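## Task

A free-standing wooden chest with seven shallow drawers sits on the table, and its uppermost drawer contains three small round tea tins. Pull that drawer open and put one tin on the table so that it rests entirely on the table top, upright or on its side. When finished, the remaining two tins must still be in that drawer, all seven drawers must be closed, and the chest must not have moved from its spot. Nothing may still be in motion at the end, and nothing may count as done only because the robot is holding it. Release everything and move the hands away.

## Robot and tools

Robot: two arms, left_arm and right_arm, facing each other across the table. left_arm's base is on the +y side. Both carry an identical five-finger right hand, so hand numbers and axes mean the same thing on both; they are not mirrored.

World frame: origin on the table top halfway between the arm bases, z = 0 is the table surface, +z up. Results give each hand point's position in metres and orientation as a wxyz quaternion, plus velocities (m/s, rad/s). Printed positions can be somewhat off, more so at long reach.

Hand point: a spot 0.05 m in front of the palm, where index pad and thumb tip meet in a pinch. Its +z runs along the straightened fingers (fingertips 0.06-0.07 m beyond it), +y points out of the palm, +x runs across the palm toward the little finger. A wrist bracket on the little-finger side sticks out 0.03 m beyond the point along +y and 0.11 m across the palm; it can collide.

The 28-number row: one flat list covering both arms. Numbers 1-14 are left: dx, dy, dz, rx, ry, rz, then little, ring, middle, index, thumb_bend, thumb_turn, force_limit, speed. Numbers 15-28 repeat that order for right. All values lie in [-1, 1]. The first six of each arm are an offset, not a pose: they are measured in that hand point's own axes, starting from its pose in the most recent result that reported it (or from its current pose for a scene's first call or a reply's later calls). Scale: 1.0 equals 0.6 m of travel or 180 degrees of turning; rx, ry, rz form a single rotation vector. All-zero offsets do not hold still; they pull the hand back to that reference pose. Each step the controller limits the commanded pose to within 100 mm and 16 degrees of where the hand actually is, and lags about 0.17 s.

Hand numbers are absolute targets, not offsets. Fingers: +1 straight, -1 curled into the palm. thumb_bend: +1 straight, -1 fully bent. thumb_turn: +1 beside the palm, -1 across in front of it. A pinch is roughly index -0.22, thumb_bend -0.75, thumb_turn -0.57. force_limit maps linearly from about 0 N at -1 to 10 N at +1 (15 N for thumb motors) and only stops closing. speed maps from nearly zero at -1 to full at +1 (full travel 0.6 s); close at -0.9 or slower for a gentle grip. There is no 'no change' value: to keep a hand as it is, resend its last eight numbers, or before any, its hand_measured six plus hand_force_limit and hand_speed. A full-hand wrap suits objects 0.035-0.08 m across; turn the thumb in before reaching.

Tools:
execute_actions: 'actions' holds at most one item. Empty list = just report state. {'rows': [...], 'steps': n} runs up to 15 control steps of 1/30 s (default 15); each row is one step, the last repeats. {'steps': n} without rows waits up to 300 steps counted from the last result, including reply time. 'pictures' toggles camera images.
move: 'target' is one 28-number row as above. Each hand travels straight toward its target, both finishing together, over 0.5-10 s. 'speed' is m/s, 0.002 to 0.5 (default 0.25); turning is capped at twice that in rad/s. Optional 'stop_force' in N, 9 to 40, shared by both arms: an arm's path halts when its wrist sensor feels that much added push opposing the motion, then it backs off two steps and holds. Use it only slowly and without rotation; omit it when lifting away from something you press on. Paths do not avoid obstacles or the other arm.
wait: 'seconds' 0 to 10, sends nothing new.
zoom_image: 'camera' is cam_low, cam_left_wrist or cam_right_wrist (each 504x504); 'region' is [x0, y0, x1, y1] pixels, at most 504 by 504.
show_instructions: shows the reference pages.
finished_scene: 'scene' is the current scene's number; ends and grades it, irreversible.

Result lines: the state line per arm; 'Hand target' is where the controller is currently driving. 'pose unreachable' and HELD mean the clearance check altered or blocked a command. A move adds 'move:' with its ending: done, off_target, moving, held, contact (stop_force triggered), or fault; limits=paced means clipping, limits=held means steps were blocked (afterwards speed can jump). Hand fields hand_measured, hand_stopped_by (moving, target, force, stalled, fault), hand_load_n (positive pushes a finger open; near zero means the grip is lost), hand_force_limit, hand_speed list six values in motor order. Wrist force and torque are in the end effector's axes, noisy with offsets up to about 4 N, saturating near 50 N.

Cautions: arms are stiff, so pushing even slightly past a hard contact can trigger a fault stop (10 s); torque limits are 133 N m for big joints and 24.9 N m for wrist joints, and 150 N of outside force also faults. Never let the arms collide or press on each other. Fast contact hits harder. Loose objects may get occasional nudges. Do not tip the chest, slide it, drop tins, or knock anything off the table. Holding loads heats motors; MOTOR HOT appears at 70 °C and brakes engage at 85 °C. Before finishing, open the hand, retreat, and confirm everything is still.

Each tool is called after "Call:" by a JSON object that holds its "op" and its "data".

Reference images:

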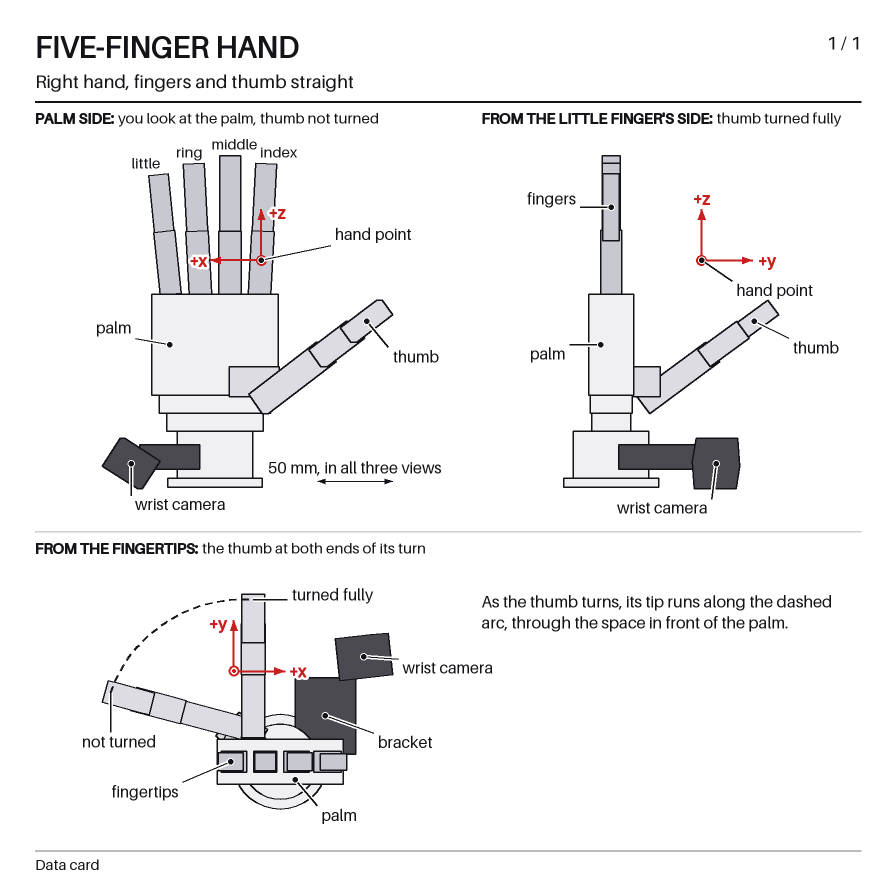

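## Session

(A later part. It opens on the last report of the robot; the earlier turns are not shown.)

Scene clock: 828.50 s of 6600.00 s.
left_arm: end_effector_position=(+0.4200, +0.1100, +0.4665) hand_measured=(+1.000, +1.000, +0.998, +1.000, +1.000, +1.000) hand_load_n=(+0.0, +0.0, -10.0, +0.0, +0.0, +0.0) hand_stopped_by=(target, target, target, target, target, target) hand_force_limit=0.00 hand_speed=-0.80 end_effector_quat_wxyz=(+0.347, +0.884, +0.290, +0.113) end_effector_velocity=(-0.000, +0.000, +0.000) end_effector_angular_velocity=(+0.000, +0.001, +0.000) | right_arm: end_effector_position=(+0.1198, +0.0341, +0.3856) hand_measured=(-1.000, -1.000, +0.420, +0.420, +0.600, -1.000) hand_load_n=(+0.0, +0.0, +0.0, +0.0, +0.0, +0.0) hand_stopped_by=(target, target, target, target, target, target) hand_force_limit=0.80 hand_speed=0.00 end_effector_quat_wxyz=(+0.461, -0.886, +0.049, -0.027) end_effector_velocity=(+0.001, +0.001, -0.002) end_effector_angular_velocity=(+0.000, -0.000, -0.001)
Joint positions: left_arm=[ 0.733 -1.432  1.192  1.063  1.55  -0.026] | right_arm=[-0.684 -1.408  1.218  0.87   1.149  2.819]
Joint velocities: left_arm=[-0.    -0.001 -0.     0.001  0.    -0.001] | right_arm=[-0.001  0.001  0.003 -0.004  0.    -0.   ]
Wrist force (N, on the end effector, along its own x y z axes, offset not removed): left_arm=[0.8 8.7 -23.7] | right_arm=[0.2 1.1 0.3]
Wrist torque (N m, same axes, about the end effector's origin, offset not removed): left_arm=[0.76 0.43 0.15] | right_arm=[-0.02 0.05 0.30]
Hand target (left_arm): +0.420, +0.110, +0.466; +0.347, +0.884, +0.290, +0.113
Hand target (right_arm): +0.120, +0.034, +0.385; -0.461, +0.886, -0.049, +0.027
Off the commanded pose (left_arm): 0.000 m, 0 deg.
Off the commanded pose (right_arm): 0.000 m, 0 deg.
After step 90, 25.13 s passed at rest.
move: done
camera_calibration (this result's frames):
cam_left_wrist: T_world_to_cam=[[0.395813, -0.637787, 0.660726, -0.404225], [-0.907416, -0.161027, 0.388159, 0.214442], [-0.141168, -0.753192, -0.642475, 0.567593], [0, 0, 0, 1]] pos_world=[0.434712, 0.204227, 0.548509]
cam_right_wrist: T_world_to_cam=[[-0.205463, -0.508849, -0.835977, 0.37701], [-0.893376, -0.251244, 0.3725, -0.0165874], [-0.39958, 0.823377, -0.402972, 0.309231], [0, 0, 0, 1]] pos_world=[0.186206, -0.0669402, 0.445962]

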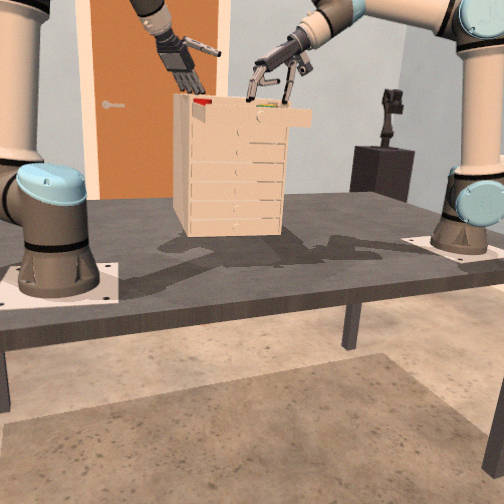

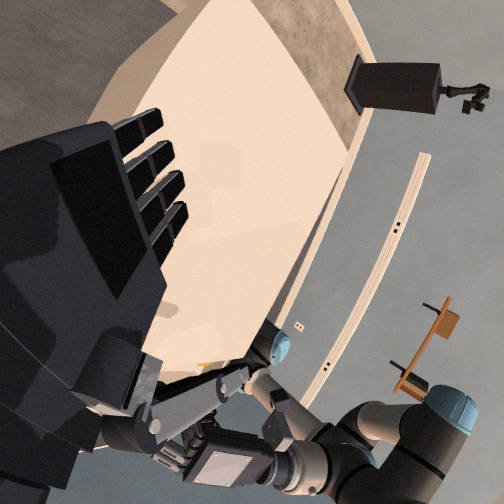

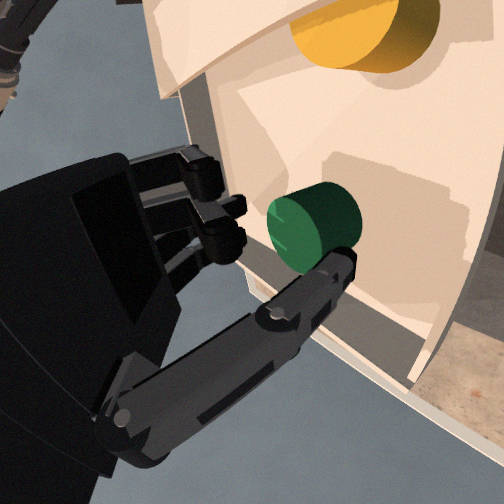

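Call:
{"op": "move", "data": {"target": [0,0,0,0,0,0, 1,1,1,1,1,1,0,-0.8,  0,0.0328,0.023,0,0,0, -1,-1,0.42,0.42,0.6,-1,0.8,0], "speed": 0.02, "stop_force": 9}}

Call:
{"op": "zoom_image", "data": {"camera": "cam_low", "region": [210, 20, 340, 150]}}

Scene clock: 840.53 s of 6600.00 s.
left_arm: end_effector_position=(+0.4200, +0.1100, +0.4665) hand_measured=(+1.000, +1.000, +0.998, +1.000, +1.000, +1.000) hand_load_n=(+0.0, +0.0, -10.0, +0.0, +0.0, +0.0) hand_stopped_by=(target, target, target, target, target, target) hand_force_limit=0.00 hand_speed=-0.80 end_effector_quat_wxyz=(+0.347, +0.884, +0.290, +0.113) end_effector_velocity=(-0.000, +0.000, -0.000) end_effector_angular_velocity=(+0.001, +0.002, -0.000) | right_arm: end_effector_position=(+0.1199, +0.0341, +0.3618) hand_measured=(-1.000, -1.000, +0.420, +0.420, +0.600, -1.000) hand_load_n=(+0.0, +0.0, +0.0, +0.0, +0.0, +0.0) hand_stopped_by=(target, target, target, target, target, target) hand_force_limit=0.80 hand_speed=0.00 end_effector_quat_wxyz=(+0.461, -0.886, +0.049, -0.027) end_effector_velocity=(+0.000, -0.000, -0.001) end_effector_angular_velocity=(+0.000, -0.001, +0.001)
Joint positions: left_arm=[ 0.733 -1.432  1.192  1.063  1.55  -0.026] | right_arm=[-0.684 -1.417  1.29   0.807  1.149  2.819]
Joint velocities: left_arm=[-0.     0.     0.001  0.001  0.001 -0.001] | right_arm=[-0.001 -0.001  0.004 -0.004 -0.001 -0.001]
Wrist force (N, on the end effector, along its own x y z axes, offset not removed): left_arm=[-0.2 9.5 -22.4] | right_arm=[3.8 1.9 0.3]
Wrist torque (N m, same axes, about the end effector's origin, offset not removed): left_arm=[0.72 0.43 0.12] | right_arm=[0.29 -0.55 0.51]
Hand target (left_arm): +0.420, +0.110, +0.466; +0.347, +0.884, +0.290, +0.113
Hand target (right_arm): +0.120, +0.034, +0.362; -0.461, +0.886, -0.049, +0.027
Off the commanded pose (left_arm): 0.000 m, 0 deg.
Off the commanded pose (right_arm): 0.000 m, 0 deg.
After step 90, 7.53 s passed at rest.
move: done
camera_calibration (this result's frames):
cam_left_wrist: T_world_to_cam=[[0.395813, -0.637788, 0.660726, -0.404225], [-0.907416, -0.161026, 0.388159, 0.214441], [-0.141169, -0.753192, -0.642475, 0.567593], [0, 0, 0, 1]] pos_world=[0.434712, 0.204227, 0.548509]
cam_right_wrist: T_world_to_cam=[[-0.205416, -0.508901, -0.835957, 0.357085], [-0.893402, -0.25121, 0.372459, -0.00763337], [-0.399545, 0.823355, -0.403051, 0.299644], [0, 0, 0, 1]] pos_world=[0.186252, -0.0669098, 0.422122]

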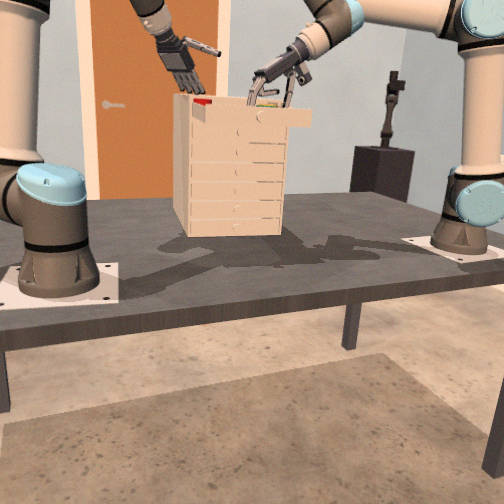

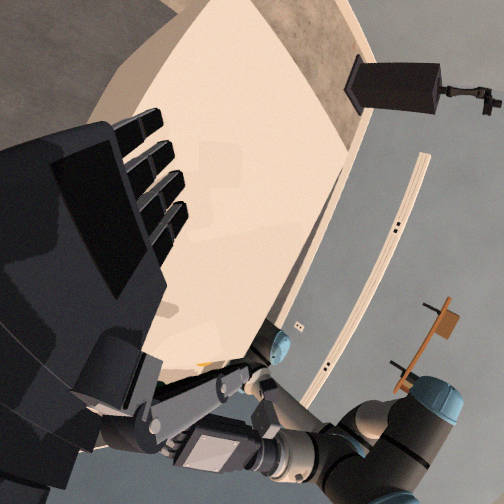

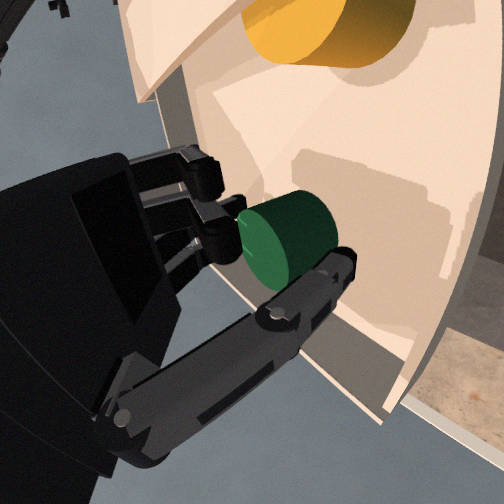

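Region (210, 20, 340, 150) of cam_low's 504x504 image, scaled by 3.877, with more detail than that image has.

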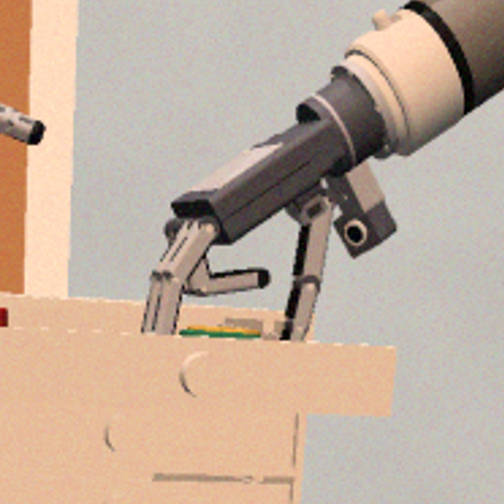

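Call:
{"op": "execute_actions", "data": {"actions": [{"rows": [[0,0,0,0,0,0, 1,1,1,1,1,1,0,-0.8,  0,0,0,0,0,0, -1,-1,-0.1,-0.1,0.1,-1,0.2,-0.85]], "steps": 15}], "pictures": false}}

Call:
{"op": "wait", "data": {"seconds": 1.5}}

Scene clock: 845.57 s of 6600.00 s.
left_arm: end_effector_position=(+0.4200, +0.1100, +0.4665) hand_measured=(+1.000, +1.000, +0.998, +1.000, +1.000, +1.000) hand_load_n=(+0.0, +0.0, -10.0, +0.0, +0.0, +0.0) hand_stopped_by=(target, target, target, target, target, target) hand_force_limit=0.00 hand_speed=-0.80 end_effector_quat_wxyz=(+0.347, +0.884, +0.290, +0.113) end_effector_velocity=(-0.001, +0.001, +0.000) end_effector_angular_velocity=(+0.000, +0.000, -0.001) | right_arm: end_effector_position=(+0.1199, +0.0341, +0.3618) hand_measured=(-1.000, -1.000, +0.320, +0.320, +0.538, -1.000) hand_load_n=(+0.0, +0.0, +0.0, +0.0, +0.0, +0.0) hand_stopped_by=(target, target, moving, moving, moving, target) hand_force_limit=0.20 hand_speed=-0.85 end_effector_quat_wxyz=(+0.461, -0.886, +0.049, -0.027) end_effector_velocity=(+0.000, +0.000, -0.000) end_effector_angular_velocity=(-0.000, -0.003, +0.001)
Joint positions: left_arm=[ 0.733 -1.432  1.192  1.063  1.55  -0.026] | right_arm=[-0.684 -1.417  1.29   0.807  1.149  2.819]
Joint velocities: left_arm=[-0.    -0.002  0.001  0.001  0.     0.   ] | right_arm=[ 0.001  0.    -0.    -0.001  0.001 -0.002]
Wrist force (N, on the end effector, along its own x y z axes, offset not removed): left_arm=[0.8 10.4 -23.7] | right_arm=[-1.8 -0.5 -3.7]
Wrist torque (N m, same axes, about the end effector's origin, offset not removed): left_arm=[0.97 0.32 0.23] | right_arm=[0.04 0.39 -0.03]
Hand target (left_arm): +0.420, +0.110, +0.466; +0.347, +0.884, +0.290, +0.113
Hand target (right_arm): +0.120, +0.034, +0.362; -0.461, +0.886, -0.049, +0.027
Off the commanded pose (left_arm): 0.000 m, 0 deg.
Off the commanded pose (right_arm): 0.000 m, 0 deg.
Steps of this call (steps 1 to 90: nothing new was sent; then 1.53 s passed at rest; steps 91 to 105: all 15 steps of this action). Readings (end_effector_position | what the end effector reports):
91: left_arm (+0.4200, +0.1100, +0.4665) | right_arm (+0.1199, +0.0341, +0.3616) | left_arm hand_measured=(+1.000, +1.000, +0.998, +1.000, +1.000, +1.000) hand_load_n=(+0.0, +0.0, -10.0, +0.0, +0.0, +0.0) hand_stopped_by=(target, target, target, target, target, target) hand_force_limit=0.00 hand_speed=-0.80 | right_arm hand_measured=(-1.000, -1.000, +0.420, +0.420, +0.600, -1.000) hand_load_n=(+0.0, +0.0, +0.0, +0.0, +0.0, +0.0) hand_stopped_by=(target, target, moving, moving, moving, target) hand_force_limit=0.20 hand_speed=-0.85
92: left_arm (+0.4200, +0.1100, +0.4665) | right_arm (+0.1199, +0.0341, +0.3616) | left_arm hand_measured=(+1.000, +1.000, +0.998, +1.000, +1.000, +1.000) hand_load_n=(+0.0, +0.0, -10.0, +0.0, +0.0, +0.0) hand_stopped_by=(target, target, target, target, target, target) hand_force_limit=0.00 hand_speed=-0.80 | right_arm hand_measured=(-1.000, -1.000, +0.420, +0.420, +0.600, -1.000) hand_load_n=(+0.0, +0.0, +0.0, +0.0, +0.0, +0.0) hand_stopped_by=(target, target, moving, moving, moving, target) hand_force_limit=0.20 hand_speed=-0.85
94: left_arm (+0.4200, +0.1100, +0.4665) | right_arm (+0.1199, +0.0341, +0.3616) | left_arm hand_measured=(+1.000, +1.000, +0.998, +1.000, +1.000, +1.000) hand_load_n=(+0.0, +0.0, -10.0, +0.0, +0.0, +0.0) hand_stopped_by=(target, target, target, target, target, target) hand_force_limit=0.00 hand_speed=-0.80 | right_arm hand_measured=(-1.000, -1.000, +0.412, +0.412, +0.596, -1.000) hand_load_n=(+0.0, +0.0, +0.0, +0.0, +0.0, +0.0) hand_stopped_by=(target, target, moving, moving, moving, target) hand_force_limit=0.20 hand_speed=-0.85
98: left_arm (+0.4200, +0.1100, +0.4665) | right_arm (+0.1199, +0.0341, +0.3617) | left_arm hand_measured=(+1.000, +1.000, +0.998, +1.000, +1.000, +1.000) hand_load_n=(+0.0, +0.0, -10.0, +0.0, +0.0, +0.0) hand_stopped_by=(target, target, target, target, target, target) hand_force_limit=0.00 hand_speed=-0.80 | right_arm hand_measured=(-1.000, -1.000, +0.380, +0.380, +0.574, -1.000) hand_load_n=(+0.0, +0.0, +0.0, +0.0, +0.0, +0.0) hand_stopped_by=(target, target, moving, moving, moving, target) hand_force_limit=0.20 hand_speed=-0.85
105: the state above

Scene clock: 847.07 s of 6600.00 s.
left_arm: end_effector_position=(+0.4200, +0.1100, +0.4665) hand_measured=(+1.000, +1.000, +0.998, +1.000, +1.000, +1.000) hand_load_n=(+0.0, +0.0, -10.0, +0.0, +0.0, +0.0) hand_stopped_by=(target, target, target, target, target, target) hand_force_limit=0.00 hand_speed=-0.80 end_effector_quat_wxyz=(+0.347, +0.884, +0.290, +0.113) end_effector_velocity=(+0.000, +0.000, -0.001) end_effector_angular_velocity=(+0.002, +0.001, +0.002) | right_arm: end_effector_position=(+0.1199, +0.0341, +0.3618) hand_measured=(-1.000, -1.000, +0.098, +0.098, +0.410, -1.000) hand_load_n=(+0.0, +0.0, +5.5, +5.5, +9.5, +0.5) hand_stopped_by=(target, target, force, force, force, target) hand_force_limit=0.20 hand_speed=-0.85 end_effector_quat_wxyz=(+0.461, -0.886, +0.049, -0.027) end_effector_velocity=(-0.000, +0.000, +0.000) end_effector_angular_velocity=(+0.001, -0.001, +0.001)
Joint positions: left_arm=[ 0.733 -1.432  1.192  1.063  1.55  -0.026] | right_arm=[-0.684 -1.417  1.29   0.807  1.149  2.819]
Joint velocities: left_arm=[-0.     0.001  0.001  0.    -0.001 -0.001] | right_arm=[ 0.001 -0.    -0.001 -0.     0.    -0.001]
Wrist force (N, on the end effector, along its own x y z axes, offset not removed): left_arm=[0.5 9.0 -23.4] | right_arm=[3.3 1.0 -5.2]
Wrist torque (N m, same axes, about the end effector's origin, offset not removed): left_arm=[0.73 0.33 0.10] | right_arm=[0.58 -0.39 0.38]
Hand target (left_arm): +0.420, +0.110, +0.466; +0.347, +0.884, +0.290, +0.113
Hand target (right_arm): +0.120, +0.034, +0.362; -0.461, +0.886, -0.049, +0.027
Off the commanded pose (left_arm): 0.000 m, 0 deg.
Off the commanded pose (right_arm): 0.000 m, 0 deg.
Steps of this call (steps 1 to 45: nothing new was sent). Readings (end_effector_position | what the end effector reports):
1: left_arm (+0.4200, +0.1100, +0.4665) | right_arm (+0.1199, +0.0341, +0.3618) | left_arm hand_measured=(+1.000, +1.000, +0.998, +1.000, +1.000, +1.000) hand_load_n=(+0.0, +0.0, -10.0, +0.0, +0.0, +0.0) hand_stopped_by=(target, target, target, target, target, target) hand_force_limit=0.00 hand_speed=-0.80 | right_arm hand_measured=(-1.000, -1.000, +0.312, +0.312, +0.532, -1.000) hand_load_n=(+0.0, +0.0, +0.0, +0.0, +0.0, +0.0) hand_stopped_by=(target, target, moving, moving, moving, target) hand_force_limit=0.20 hand_speed=-0.85
2: left_arm (+0.4200, +0.1100, +0.4665) | right_arm (+0.1199, +0.0341, +0.3618) | left_arm hand_measured=(+1.000, +1.000, +0.998, +1.000, +1.000, +1.000) hand_load_n=(+0.0, +0.0, -10.0, +0.0, +0.0, +0.0) hand_stopped_by=(target, target, target, target, target, target) hand_force_limit=0.00 hand_speed=-0.80 | right_arm hand_measured=(-1.000, -1.000, +0.304, +0.304, +0.526, -1.000) hand_load_n=(+0.0, +0.0, +0.0, +0.0, +0.0, +0.0) hand_stopped_by=(target, target, moving, moving, moving, target) hand_force_limit=0.20 hand_speed=-0.85
4: left_arm (+0.4200, +0.1100, +0.4665) | right_arm (+0.1199, +0.0341, +0.3618) | left_arm hand_measured=(+1.000, +1.000, +0.998, +1.000, +1.000, +1.000) hand_load_n=(+0.0, +0.0, -10.0, +0.0, +0.0, +0.0) hand_stopped_by=(target, target, target, target, target, target) hand_force_limit=0.00 hand_speed=-0.80 | right_arm hand_measured=(-1.000, -1.000, +0.288, +0.288, +0.516, -1.000) hand_load_n=(+0.0, +0.0, +0.0, +0.0, +0.0, +0.0) hand_stopped_by=(target, target, moving, moving, moving, target) hand_force_limit=0.20 hand_speed=-0.85
8: left_arm (+0.4200, +0.1100, +0.4665) | right_arm (+0.1199, +0.0341, +0.3618) | left_arm hand_measured=(+1.000, +1.000, +0.998, +1.000, +1.000, +1.000) hand_load_n=(+0.0, +0.0, -10.0, +0.0, +0.0, +0.0) hand_stopped_by=(target, target, target, target, target, target) hand_force_limit=0.00 hand_speed=-0.80 | right_arm hand_measured=(-1.000, -1.000, +0.254, +0.254, +0.496, -1.000) hand_load_n=(+0.0, +0.0, +0.0, +0.0, +0.0, +0.0) hand_stopped_by=(target, target, moving, moving, moving, target) hand_force_limit=0.20 hand_speed=-0.85
45: the state above
camera_calibration (this result's frames):
cam_left_wrist: T_world_to_cam=[[0.395813, -0.637787, 0.660726, -0.404225], [-0.907416, -0.161026, 0.388159, 0.214442], [-0.141168, -0.753192, -0.642475, 0.567594], [0, 0, 0, 1]] pos_world=[0.434712, 0.204227, 0.548509]
cam_right_wrist: T_world_to_cam=[[-0.205409, -0.508889, -0.835966, 0.357095], [-0.893407, -0.251212, 0.372447, -0.00762784], [-0.399539, 0.823362, -0.403044, 0.299643], [0, 0, 0, 1]] pos_world=[0.186255, -0.0669091, 0.422129]

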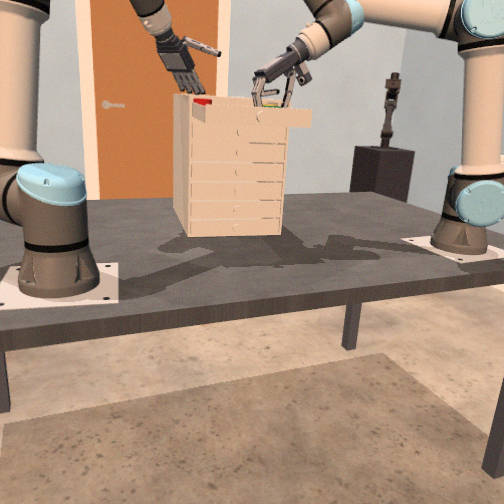

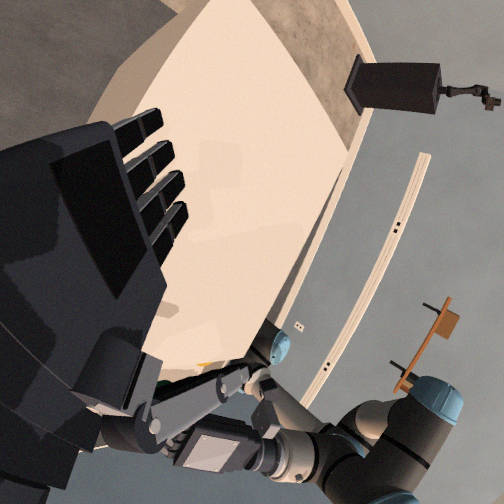

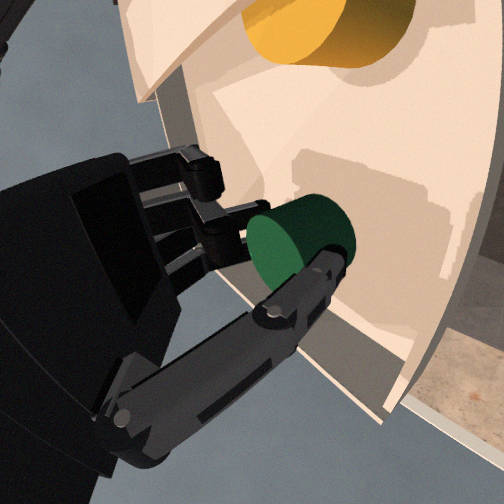

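Call:
{"op": "move", "data": {"target": [0,0,0,0,0,0, 1,1,1,1,1,1,0,-0.8,  0,-0.0956,-0.0671,0,0,0, -1,-1,-0.1,-0.1,0.1,-1,0.2,-0.85], "speed": 0.06}}

Scene clock: 851.43 s of 6600.00 s.
left_arm: end_effector_position=(+0.4200, +0.1100, +0.4665) hand_measured=(+1.000, +1.000, +0.998, +1.000, +1.000, +1.000) hand_load_n=(+0.0, +0.0, -10.0, +0.0, +0.0, +0.0) hand_stopped_by=(target, target, target, target, target, target) hand_force_limit=0.00 hand_speed=-0.80 end_effector_quat_wxyz=(+0.347, +0.884, +0.290, +0.113) end_effector_velocity=(-0.000, +0.000, +0.001) end_effector_angular_velocity=(-0.001, -0.000, -0.000) | right_arm: end_effector_position=(+0.1197, +0.0340, +0.4316) hand_measured=(-1.000, -1.000, +0.098, +0.098, +0.410, -1.000) hand_load_n=(+0.0, +0.0, +5.5, +5.5, +10.0, +0.5) hand_stopped_by=(target, target, force, force, force, target) hand_force_limit=0.20 hand_speed=-0.85 end_effector_quat_wxyz=(+0.461, -0.886, +0.049, -0.027) end_effector_velocity=(+0.000, +0.000, +0.002) end_effector_angular_velocity=(-0.002, +0.000, +0.000)
Joint positions: left_arm=[ 0.733 -1.432  1.192  1.063  1.55  -0.026] | right_arm=[-0.684 -1.378  1.061  0.997  1.149  2.82 ]
Joint velocities: left_arm=[ 0.    -0.001  0.    -0.     0.001 -0.   ] | right_arm=[ 0.     0.003 -0.009  0.008  0.001 -0.001]
Wrist force (N, on the end effector, along its own x y z axes, offset not removed): left_arm=[-0.7 10.1 -23.3] | right_arm=[1.3 1.9 -1.9]
Wrist torque (N m, same axes, about the end effector's origin, offset not removed): left_arm=[0.88 0.52 0.12] | right_arm=[0.36 -0.17 0.32]
Hand target (left_arm): +0.420, +0.110, +0.466; +0.347, +0.884, +0.290, +0.113
Hand target (right_arm): +0.120, +0.034, +0.432; -0.461, +0.886, -0.049, +0.027
Off the commanded pose (left_arm): 0.000 m, 0 deg.
Off the commanded pose (right_arm): 0.000 m, 0 deg.
move: done
camera_calibration (this result's frames):
cam_left_wrist: T_world_to_cam=[[0.395813, -0.637788, 0.660726, -0.404225], [-0.907416, -0.161026, 0.388159, 0.214441], [-0.141169, -0.753192, -0.642475, 0.567593], [0, 0, 0, 1]] pos_world=[0.434712, 0.204227, 0.548509]
cam_right_wrist: T_world_to_cam=[[-0.205471, -0.508781, -0.836017, 0.415415], [-0.893349, -0.251322, 0.372511, -0.0338766], [-0.399636, 0.823395, -0.402879, 0.327753], [0, 0, 0, 1]] pos_world=[0.186074, -0.067029, 0.491958]

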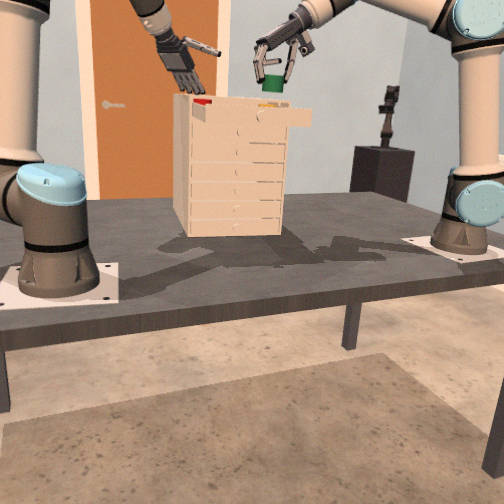

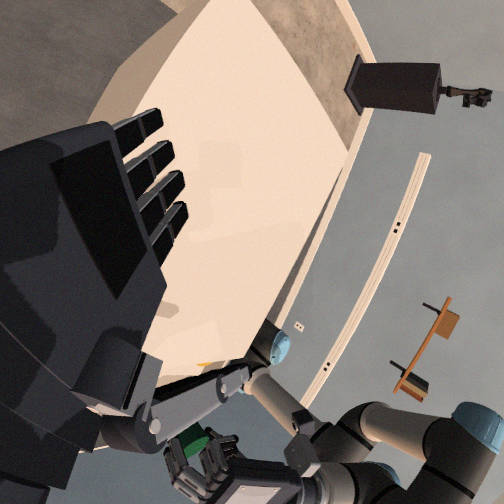

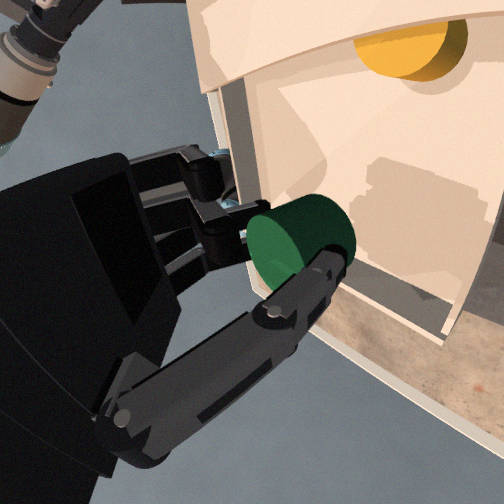

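Call:
{"op": "zoom_image", "data": {"camera": "cam_low", "region": [210, 10, 340, 140]}}

Region (210, 10, 340, 140) of cam_low's 504x504 image, scaled by 3.877, with more detail than that image has.

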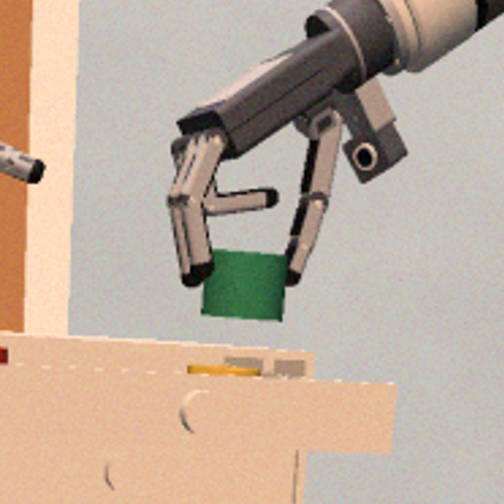

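Call:
{"op": "move", "data": {"target": [0,0,0,0,0,0, 1,1,1,1,1,1,0,-0.8,  0.1803,0.2357,-0.3307,0,0,0, -1,-1,-0.1,-0.1,0.1,-1,0.2,-0.85], "speed": 0.2}}

Scene clock: 885.10 s of 6600.00 s.
left_arm: end_effector_position=(+0.4200, +0.1100, +0.4665) hand_measured=(+1.000, +1.000, +0.998, +1.000, +1.000, +1.000) hand_load_n=(+0.0, +0.0, -10.0, +0.0, +0.0, +0.0) hand_stopped_by=(target, target, target, target, target, target) hand_force_limit=0.00 hand_speed=-0.80 end_effector_quat_wxyz=(+0.347, +0.884, +0.290, +0.113) end_effector_velocity=(+0.000, +0.000, +0.000) end_effector_angular_velocity=(-0.001, +0.000, +0.001) | right_arm: end_effector_position=(+0.2000, -0.2199, +0.4299) hand_measured=(-1.000, -1.000, +0.098, +0.098, +0.410, -1.000) hand_load_n=(+0.0, +0.0, +5.5, +5.5, +10.0, +0.5) hand_stopped_by=(target, target, force, force, force, target) hand_force_limit=0.20 hand_speed=-0.85 end_effector_quat_wxyz=(+0.461, -0.886, +0.049, -0.027) end_effector_velocity=(-0.001, -0.002, -0.000) end_effector_angular_velocity=(+0.004, +0.002, +0.009)
Joint positions: left_arm=[ 0.733 -1.432  1.192  1.063  1.55  -0.026] | right_arm=[-1.586 -1.76   1.598  1.527  0.626  1.82 ]
Joint velocities: left_arm=[ 0.    -0.    -0.001  0.     0.    -0.001] | right_arm=[-0.012 -0.001  0.011  0.019 -0.008 -0.033]
Wrist force (N, on the end effector, along its own x y z axes, offset not removed): left_arm=[1.6 9.4 -23.0] | right_arm=[2.3 0.6 -1.2]
Wrist torque (N m, same axes, about the end effector's origin, offset not removed): left_arm=[0.82 0.24 0.17] | right_arm=[0.12 -0.34 0.42]
Hand target (left_arm): +0.420, +0.110, +0.466; +0.347, +0.884, +0.290, +0.113
Hand target (right_arm): +0.200, -0.220, +0.430; -0.461, +0.886, -0.049, +0.027
Off the commanded pose (left_arm): 0.000 m, 0 deg.
Off the commanded pose (right_arm): 0.000 m, 0 deg.
After step 90, 28.67 s passed at rest.
move: done
camera_calibration (this result's frames):
cam_left_wrist: T_world_to_cam=[[0.395813, -0.637788, 0.660726, -0.404225], [-0.907416, -0.161026, 0.388159, 0.214442], [-0.141169, -0.753192, -0.642475, 0.567593], [0, 0, 0, 1]] pos_world=[0.434712, 0.204227, 0.548509]
cam_right_wrist: T_world_to_cam=[[-0.205503, -0.508684, -0.836068, 0.301351], [-0.893936, -0.250124, 0.371908, -0.0247239], [-0.398304, 0.82382, -0.40333, 0.568285], [0, 0, 0, 1]] pos_world=[0.266177, -0.321056, 0.490351]

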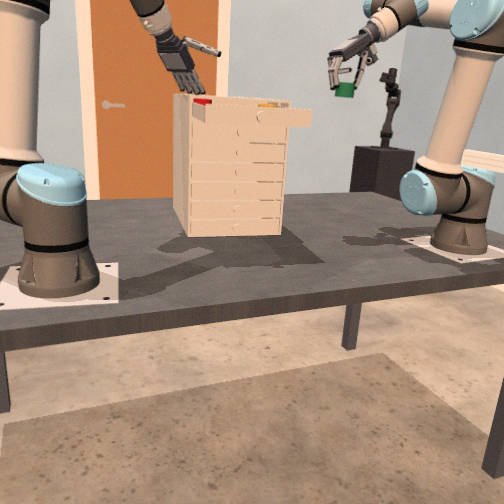

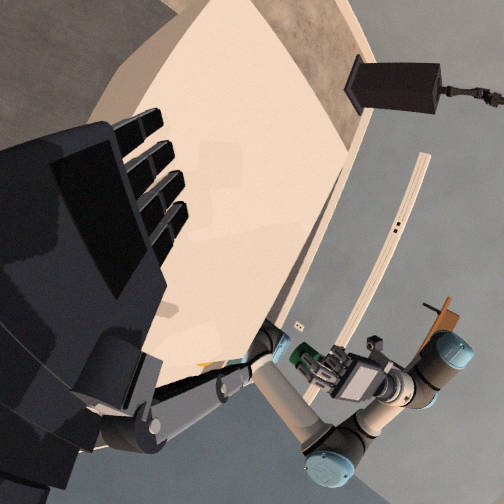

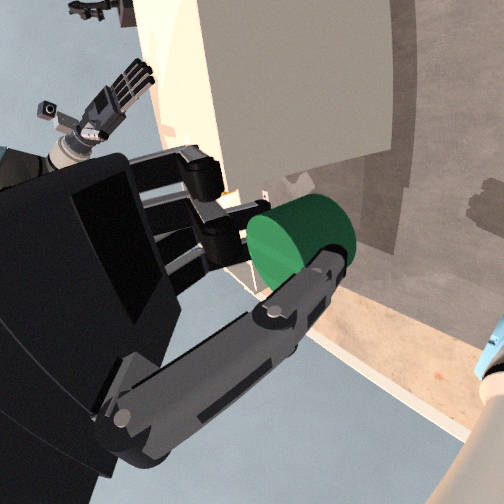

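Call:
{"op": "move", "data": {"target": [0,0,0,0,0,0, 1,1,1,1,1,1,0,-0.8,  0.2233,0.4575,0.2493,0,0,0, -1,-1,-0.1,-0.1,0.1,-1,0.2,-0.85], "speed": 0.2}}

Scene clock: 903.97 s of 6600.00 s.
left_arm: end_effector_position=(+0.4200, +0.1100, +0.4665) hand_measured=(+1.000, +1.000, +0.998, +1.000, +1.000, +1.000) hand_load_n=(+0.0, +0.0, -10.0, +0.0, +0.0, +0.0) hand_stopped_by=(target, target, target, target, target, target) hand_force_limit=0.00 hand_speed=-0.80 end_effector_quat_wxyz=(+0.347, +0.884, +0.290, +0.113) end_effector_velocity=(-0.000, -0.000, -0.000) end_effector_angular_velocity=(-0.001, +0.000, -0.001) | right_arm: end_effector_position=(+0.3300, -0.2703, +0.1195) hand_measured=(-1.000, -1.000, +0.098, +0.098, +0.410, -1.000) hand_load_n=(+0.0, +0.0, +5.5, +5.5, +10.0, +0.5) hand_stopped_by=(target, target, force, force, force, target) hand_force_limit=0.20 hand_speed=-0.85 end_effector_quat_wxyz=(+0.461, -0.886, +0.049, -0.027) end_effector_velocity=(+0.002, -0.001, -0.002) end_effector_angular_velocity=(-0.000, -0.003, -0.001)
Joint positions: left_arm=[ 0.733 -1.432  1.192  1.063  1.55  -0.026] | right_arm=[-1.751 -1.272  1.992  0.876  0.611  1.536]
Joint velocities: left_arm=[-0.     0.     0.    -0.001  0.001 -0.   ] | right_arm=[-0.001  0.005 -0.003 -0.004 -0.    -0.001]
Wrist force (N, on the end effector, along its own x y z axes, offset not removed): left_arm=[-0.3 8.6 -23.0] | right_arm=[1.7 3.1 -0.4]
Wrist torque (N m, same axes, about the end effector's origin, offset not removed): left_arm=[0.64 0.47 0.05] | right_arm=[0.34 -0.30 0.40]
Hand target (left_arm): +0.420, +0.110, +0.466; +0.347, +0.884, +0.290, +0.113
Hand target (right_arm): +0.330, -0.270, +0.119; -0.461, +0.886, -0.049, +0.027
Off the commanded pose (left_arm): 0.000 m, 0 deg.
Off the commanded pose (right_arm): 0.000 m, 0 deg.
After step 90, 13.57 s passed at rest.
move: done
camera_calibration (this result's frames):
cam_left_wrist: T_world_to_cam=[[0.395813, -0.637788, 0.660726, -0.404225], [-0.907416, -0.161026, 0.388159, 0.214441], [-0.141168, -0.753192, -0.642475, 0.567593], [0, 0, 0, 1]] pos_world=[0.434712, 0.204227, 0.548509]
cam_right_wrist: T_world_to_cam=[[-0.205535, -0.508759, -0.836014, 0.0428833], [-0.894033, -0.249862, 0.371853, 0.194476], [-0.398072, 0.823853, -0.403492, 0.53624], [0, 0, 0, 1]] pos_world=[0.396144, -0.371374, 0.179903]

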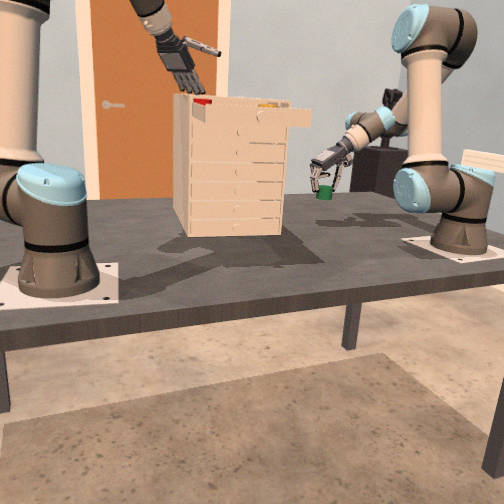

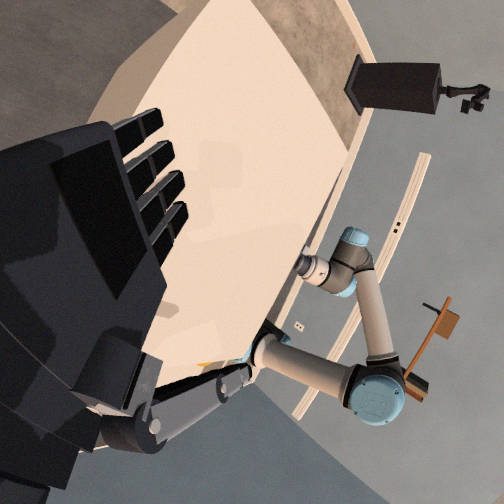

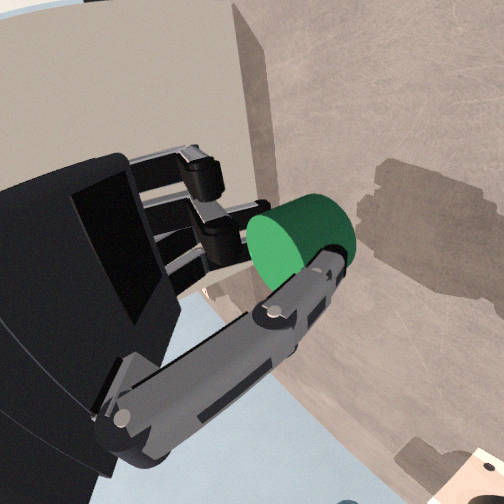

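Call:
{"op": "execute_actions", "data": {"actions": []}}

Scene clock: 923.53 s of 6600.00 s.
left_arm: end_effector_position=(+0.4200, +0.1100, +0.4665) hand_measured=(+1.000, +1.000, +0.998, +1.000, +1.000, +1.000) hand_load_n=(+0.0, +0.0, -10.0, +0.0, +0.0, +0.0) hand_stopped_by=(target, target, target, target, target, target) hand_force_limit=0.00 hand_speed=-0.80 end_effector_quat_wxyz=(+0.347, +0.884, +0.290, +0.113) end_effector_velocity=(-0.000, -0.000, +0.001) end_effector_angular_velocity=(-0.001, -0.001, -0.001) | right_arm: end_effector_position=(+0.3301, -0.2702, +0.1193) hand_measured=(-1.000, -1.000, +0.098, +0.098, +0.410, -1.000) hand_load_n=(+0.0, +0.0, +5.5, +5.5, +10.0, +0.5) hand_stopped_by=(target, target, force, force, force, target) hand_force_limit=0.20 hand_speed=-0.85 end_effector_quat_wxyz=(+0.461, -0.886, +0.049, -0.027) end_effector_velocity=(-0.001, +0.000, -0.000) end_effector_angular_velocity=(-0.001, +0.001, +0.001)
Joint positions: left_arm=[ 0.733 -1.432  1.192  1.063  1.55  -0.026] | right_arm=[-1.751 -1.271  1.992  0.875  0.611  1.536]
Joint velocities: left_arm=[-0.    -0.    -0.001 -0.     0.     0.001] | right_arm=[0.001 0.    0.    0.    0.001 0.001]
Wrist force (N, on the end effector, along its own x y z axes, offset not removed): left_arm=[-1.0 11.4 -22.0] | right_arm=[1.1 -0.5 0.3]
Wrist torque (N m, same axes, about the end effector's origin, offset not removed): left_arm=[1.08 0.53 0.15] | right_arm=[-0.18 -0.02 0.22]
Hand target (left_arm): +0.420, +0.110, +0.466; +0.347, +0.884, +0.290, +0.113
Hand target (right_arm): +0.330, -0.270, +0.119; -0.461, +0.886, -0.049, +0.027
Off the commanded pose (left_arm): 0.000 m, 0 deg.
Off the commanded pose (right_arm): 0.001 m, 0 deg.
Steps of this call (steps 1 to 90: nothing new was sent; then 16.57 s passed at rest). Readings (end_effector_position | what the end effector reports):
1: left_arm (+0.4200, +0.1100, +0.4665) | right_arm (+0.3300, -0.2703, +0.1194) | left_arm hand_measured=(+1.000, +1.000, +0.998, +1.000, +1.000, +1.000) hand_load_n=(+0.0, +0.0, -10.0, +0.0, +0.0, +0.0) hand_stopped_by=(target, target, target, target, target, target) hand_force_limit=0.00 hand_speed=-0.80 | right_arm hand_measured=(-1.000, -1.000, +0.098, +0.098, +0.410, -1.000) hand_load_n=(+0.0, +0.0, +5.5, +5.5, +10.0, +0.5) hand_stopped_by=(target, target, force, force, force, target) hand_force_limit=0.20 hand_speed=-0.85
2: left_arm (+0.4200, +0.1100, +0.4665) | right_arm (+0.3300, -0.2702, +0.1194) | left_arm hand_measured=(+1.000, +1.000, +0.998, +1.000, +1.000, +1.000) hand_load_n=(+0.0, +0.0, -10.0, +0.0, +0.0, +0.0) hand_stopped_by=(target, target, target, target, target, target) hand_force_limit=0.00 hand_speed=-0.80 | right_arm hand_measured=(-1.000, -1.000, +0.098, +0.098, +0.410, -1.000) hand_load_n=(+0.0, +0.0, +5.5, +5.5, +10.0, +0.5) hand_stopped_by=(target, target, force, force, force, target) hand_force_limit=0.20 hand_speed=-0.85
4: left_arm (+0.4200, +0.1100, +0.4665) | right_arm (+0.3300, -0.2702, +0.1194) | left_arm hand_measured=(+1.000, +1.000, +0.998, +1.000, +1.000, +1.000) hand_load_n=(+0.0, +0.0, -10.0, +0.0, +0.0, +0.0) hand_stopped_by=(target, target, target, target, target, target) hand_force_limit=0.00 hand_speed=-0.80 | right_arm hand_measured=(-1.000, -1.000, +0.098, +0.098, +0.410, -1.000) hand_load_n=(+0.0, +0.0, +5.5, +5.5, +10.0, +0.5) hand_stopped_by=(target, target, force, force, force, target) hand_force_limit=0.20 hand_speed=-0.85
8: left_arm (+0.4200, +0.1100, +0.4665) | right_arm (+0.3301, -0.2702, +0.1193) | left_arm hand_measured=(+1.000, +1.000, +0.998, +1.000, +1.000, +1.000) hand_load_n=(+0.0, +0.0, -10.0, +0.0, +0.0, +0.0) hand_stopped_by=(target, target, target, target, target, target) hand_force_limit=0.00 hand_speed=-0.80 | right_arm hand_measured=(-1.000, -1.000, +0.098, +0.098, +0.410, -1.000) hand_load_n=(+0.0, +0.0, +5.5, +5.5, +10.0, +0.5) hand_stopped_by=(target, target, force, force, force, target) hand_force_limit=0.20 hand_speed=-0.85
90: the state above
camera_calibration (this result's frames):
cam_left_wrist: T_world_to_cam=[[0.395813, -0.637787, 0.660726, -0.404226], [-0.907416, -0.161026, 0.388159, 0.214442], [-0.141168, -0.753192, -0.642475, 0.567593], [0, 0, 0, 1]] pos_world=[0.434712, 0.204227, 0.548509]
cam_right_wrist: T_world_to_cam=[[-0.205488, -0.50869, -0.836068, 0.0428077], [-0.894033, -0.249934, 0.371803, 0.194612], [-0.398094, 0.823873, -0.403427, 0.536188], [0, 0, 0, 1]] pos_world=[0.39624, -0.371335, 0.179746]

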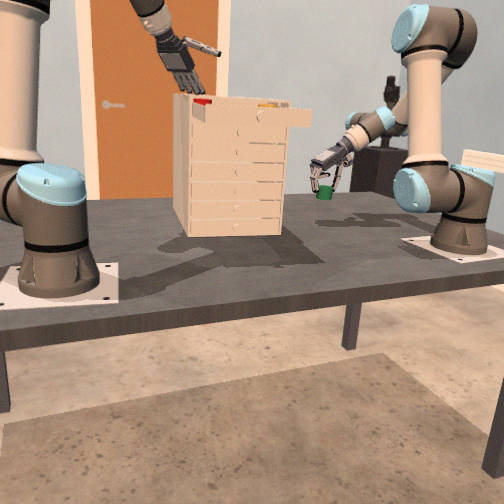

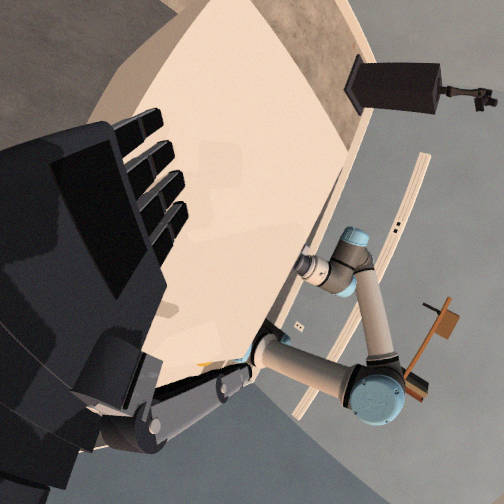

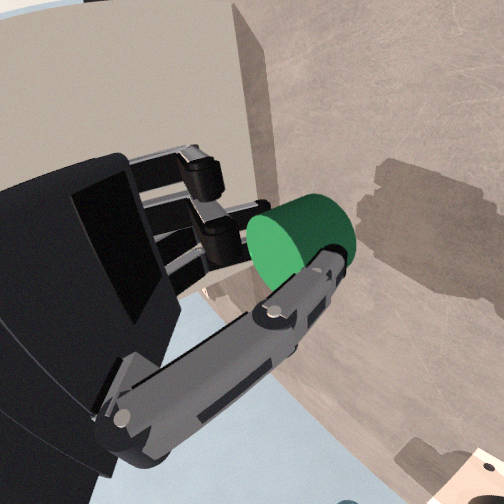

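Call:
{"op": "move", "data": {"target": [0,0,0,0,0,0,1,1,1,1,1,1,0,-0.8, 0,0.082,0.0575,0,0,0,-1,-1,-0.1,-0.1,0.1,-1,0.2,-0.85], "speed": 0.15}}

Call:
{"op": "move", "data": {"target": [0,0,0,0,0,0,1,1,1,1,1,1,0,-0.8, 0,0.041,0.0287,0,0,0,-1,-1,-0.1,-0.1,0.1,-1,0.2,-0.85], "speed": 0.008, "stop_force": 9}}

Scene clock: 930.50 s of 6600.00 s.
left_arm: end_effector_position=(+0.4200, +0.1100, +0.4665) hand_measured=(+1.000, +1.000, +0.998, +1.000, +1.000, +1.000) hand_load_n=(+0.0, +0.0, -10.0, +0.0, +0.0, +0.0) hand_stopped_by=(target, target, target, target, target, target) hand_force_limit=0.00 hand_speed=-0.80 end_effector_quat_wxyz=(+0.347, +0.884, +0.290, +0.113) end_effector_velocity=(+0.000, +0.000, +0.000) end_effector_angular_velocity=(-0.000, +0.000, +0.001) | right_arm: end_effector_position=(+0.3302, -0.2703, +0.0594) hand_measured=(-1.000, -1.000, +0.098, +0.098, +0.410, -1.000) hand_load_n=(+0.0, +0.0, +5.5, +5.5, +10.0, +0.5) hand_stopped_by=(target, target, force, force, force, target) hand_force_limit=0.20 hand_speed=-0.85 end_effector_quat_wxyz=(+0.461, -0.886, +0.049, -0.027) end_effector_velocity=(-0.000, +0.000, -0.003) end_effector_angular_velocity=(-0.001, +0.001, +0.000)
Joint positions: left_arm=[ 0.733 -1.432  1.192  1.063  1.55  -0.026] | right_arm=[-1.751 -1.159  2.038  0.717  0.611  1.536]
Joint velocities: left_arm=[-0.    -0.    -0.     0.    -0.    -0.001] | right_arm=[ 0.001  0.005  0.002 -0.007  0.001  0.002]
Wrist force (N, on the end effector, along its own x y z axes, offset not removed): left_arm=[-1.6 9.3 -24.7] | right_arm=[2.1 0.4 3.0]
Wrist torque (N m, same axes, about the end effector's origin, offset not removed): left_arm=[0.87 0.75 -0.01] | right_arm=[-0.21 -0.34 0.28]
Hand target (left_arm): +0.420, +0.110, +0.466; +0.347, +0.884, +0.290, +0.113
Hand target (right_arm): +0.330, -0.270, +0.059; -0.461, +0.886, -0.049, +0.027
Off the commanded pose (left_arm): 0.000 m, 0 deg.
Off the commanded pose (right_arm): 0.000 m, 0 deg.
After step 90, 3.03 s passed at rest.
move: done
camera_calibration (this result's frames):
cam_left_wrist: T_world_to_cam=[[0.395813, -0.637787, 0.660726, -0.404225], [-0.907416, -0.161026, 0.388159, 0.214441], [-0.141169, -0.753192, -0.642475, 0.567593], [0, 0, 0, 1]] pos_world=[0.434712, 0.204227, 0.548509]
cam_right_wrist: T_world_to_cam=[[-0.205505, -0.508734, -0.836036, -0.00731984], [-0.894032, -0.249902, 0.371828, 0.217], [-0.398089, 0.823856, -0.403468, 0.512119], [0, 0, 0, 1]] pos_world=[0.39637, -0.371407, 0.119818]

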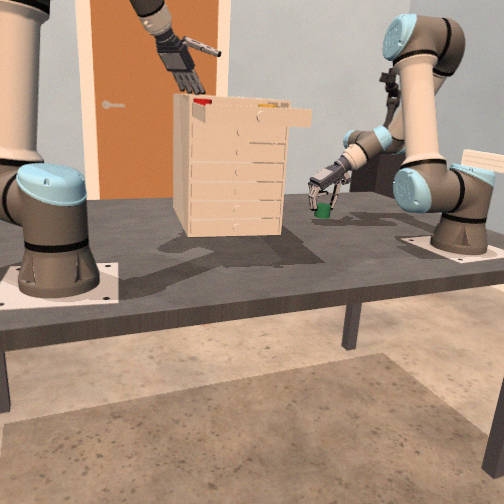

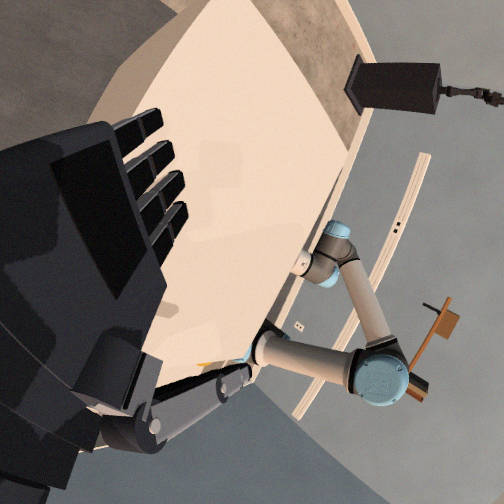

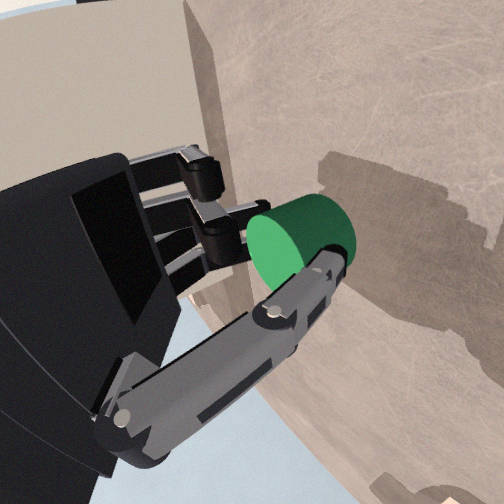

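Scene clock: 933.40 s of 6600.00 s.
left_arm: end_effector_position=(+0.4200, +0.1100, +0.4665) hand_measured=(+1.000, +1.000, +0.998, +1.000, +1.000, +1.000) hand_load_n=(+0.0, +0.0, -10.0, +0.0, +0.0, +0.0) hand_stopped_by=(target, target, target, target, target, target) hand_force_limit=0.00 hand_speed=-0.80 end_effector_quat_wxyz=(+0.347, +0.884, +0.290, +0.113) end_effector_velocity=(+0.000, +0.000, +0.001) end_effector_angular_velocity=(-0.002, -0.001, +0.000) | right_arm: end_effector_position=(+0.3302, -0.2703, +0.0391) hand_measured=(-1.000, -1.000, +0.098, +0.098, +0.410, -1.000) hand_load_n=(+0.0, +0.0, +5.5, +6.0, +9.0, +0.0) hand_stopped_by=(target, target, force, force, force, target) hand_force_limit=0.20 hand_speed=-0.85 end_effector_quat_wxyz=(+0.461, -0.886, +0.049, -0.027) end_effector_velocity=(-0.001, +0.001, +0.003) end_effector_angular_velocity=(-0.000, +0.001, +0.002)
Joint positions: left_arm=[ 0.733 -1.432  1.192  1.063  1.55  -0.026] | right_arm=[-1.751 -1.116  2.049  0.664  0.611  1.536]
Joint velocities: left_arm=[ 0.    -0.001  0.    -0.001 -0.    -0.   ] | right_arm=[ 0.002 -0.006  0.     0.007  0.     0.   ]
Wrist force (N, on the end effector, along its own x y z axes, offset not removed): left_arm=[0.2 9.9 -24.6] | right_arm=[5.8 -1.5 -1.5]
Wrist torque (N m, same axes, about the end effector's origin, offset not removed): left_arm=[0.91 0.49 0.16] | right_arm=[0.00 -0.69 0.50]
Hand target (left_arm): +0.420, +0.110, +0.466; +0.347, +0.884, +0.290, +0.113
Hand target (right_arm): +0.330, -0.270, +0.039; -0.461, +0.886, -0.049, +0.027
Off the commanded pose (left_arm): 0.000 m, 0 deg.
Off the commanded pose (right_arm): 0.010 m, 0 deg.
move: contact (right_arm)
camera_calibration (this result's frames):
cam_left_wrist: T_world_to_cam=[[0.395813, -0.637788, 0.660726, -0.404225], [-0.907416, -0.161027, 0.388159, 0.214441], [-0.141169, -0.753192, -0.642475, 0.567593], [0, 0, 0, 1]] pos_world=[0.434712, 0.204227, 0.548509]
cam_right_wrist: T_world_to_cam=[[-0.205678, -0.50871, -0.836009, -0.0242452], [-0.893952, -0.249918, 0.372008, 0.224462], [-0.398178, 0.823866, -0.40336, 0.503952], [0, 0, 0, 1]] pos_world=[0.396334, -0.371426, 0.0995034]

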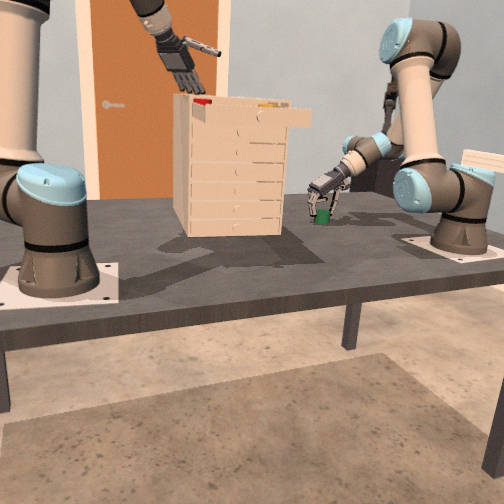

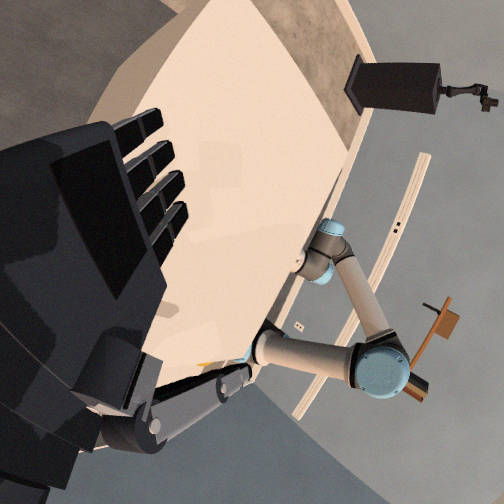

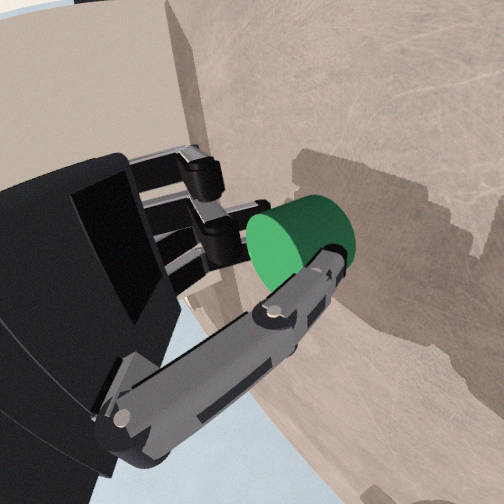

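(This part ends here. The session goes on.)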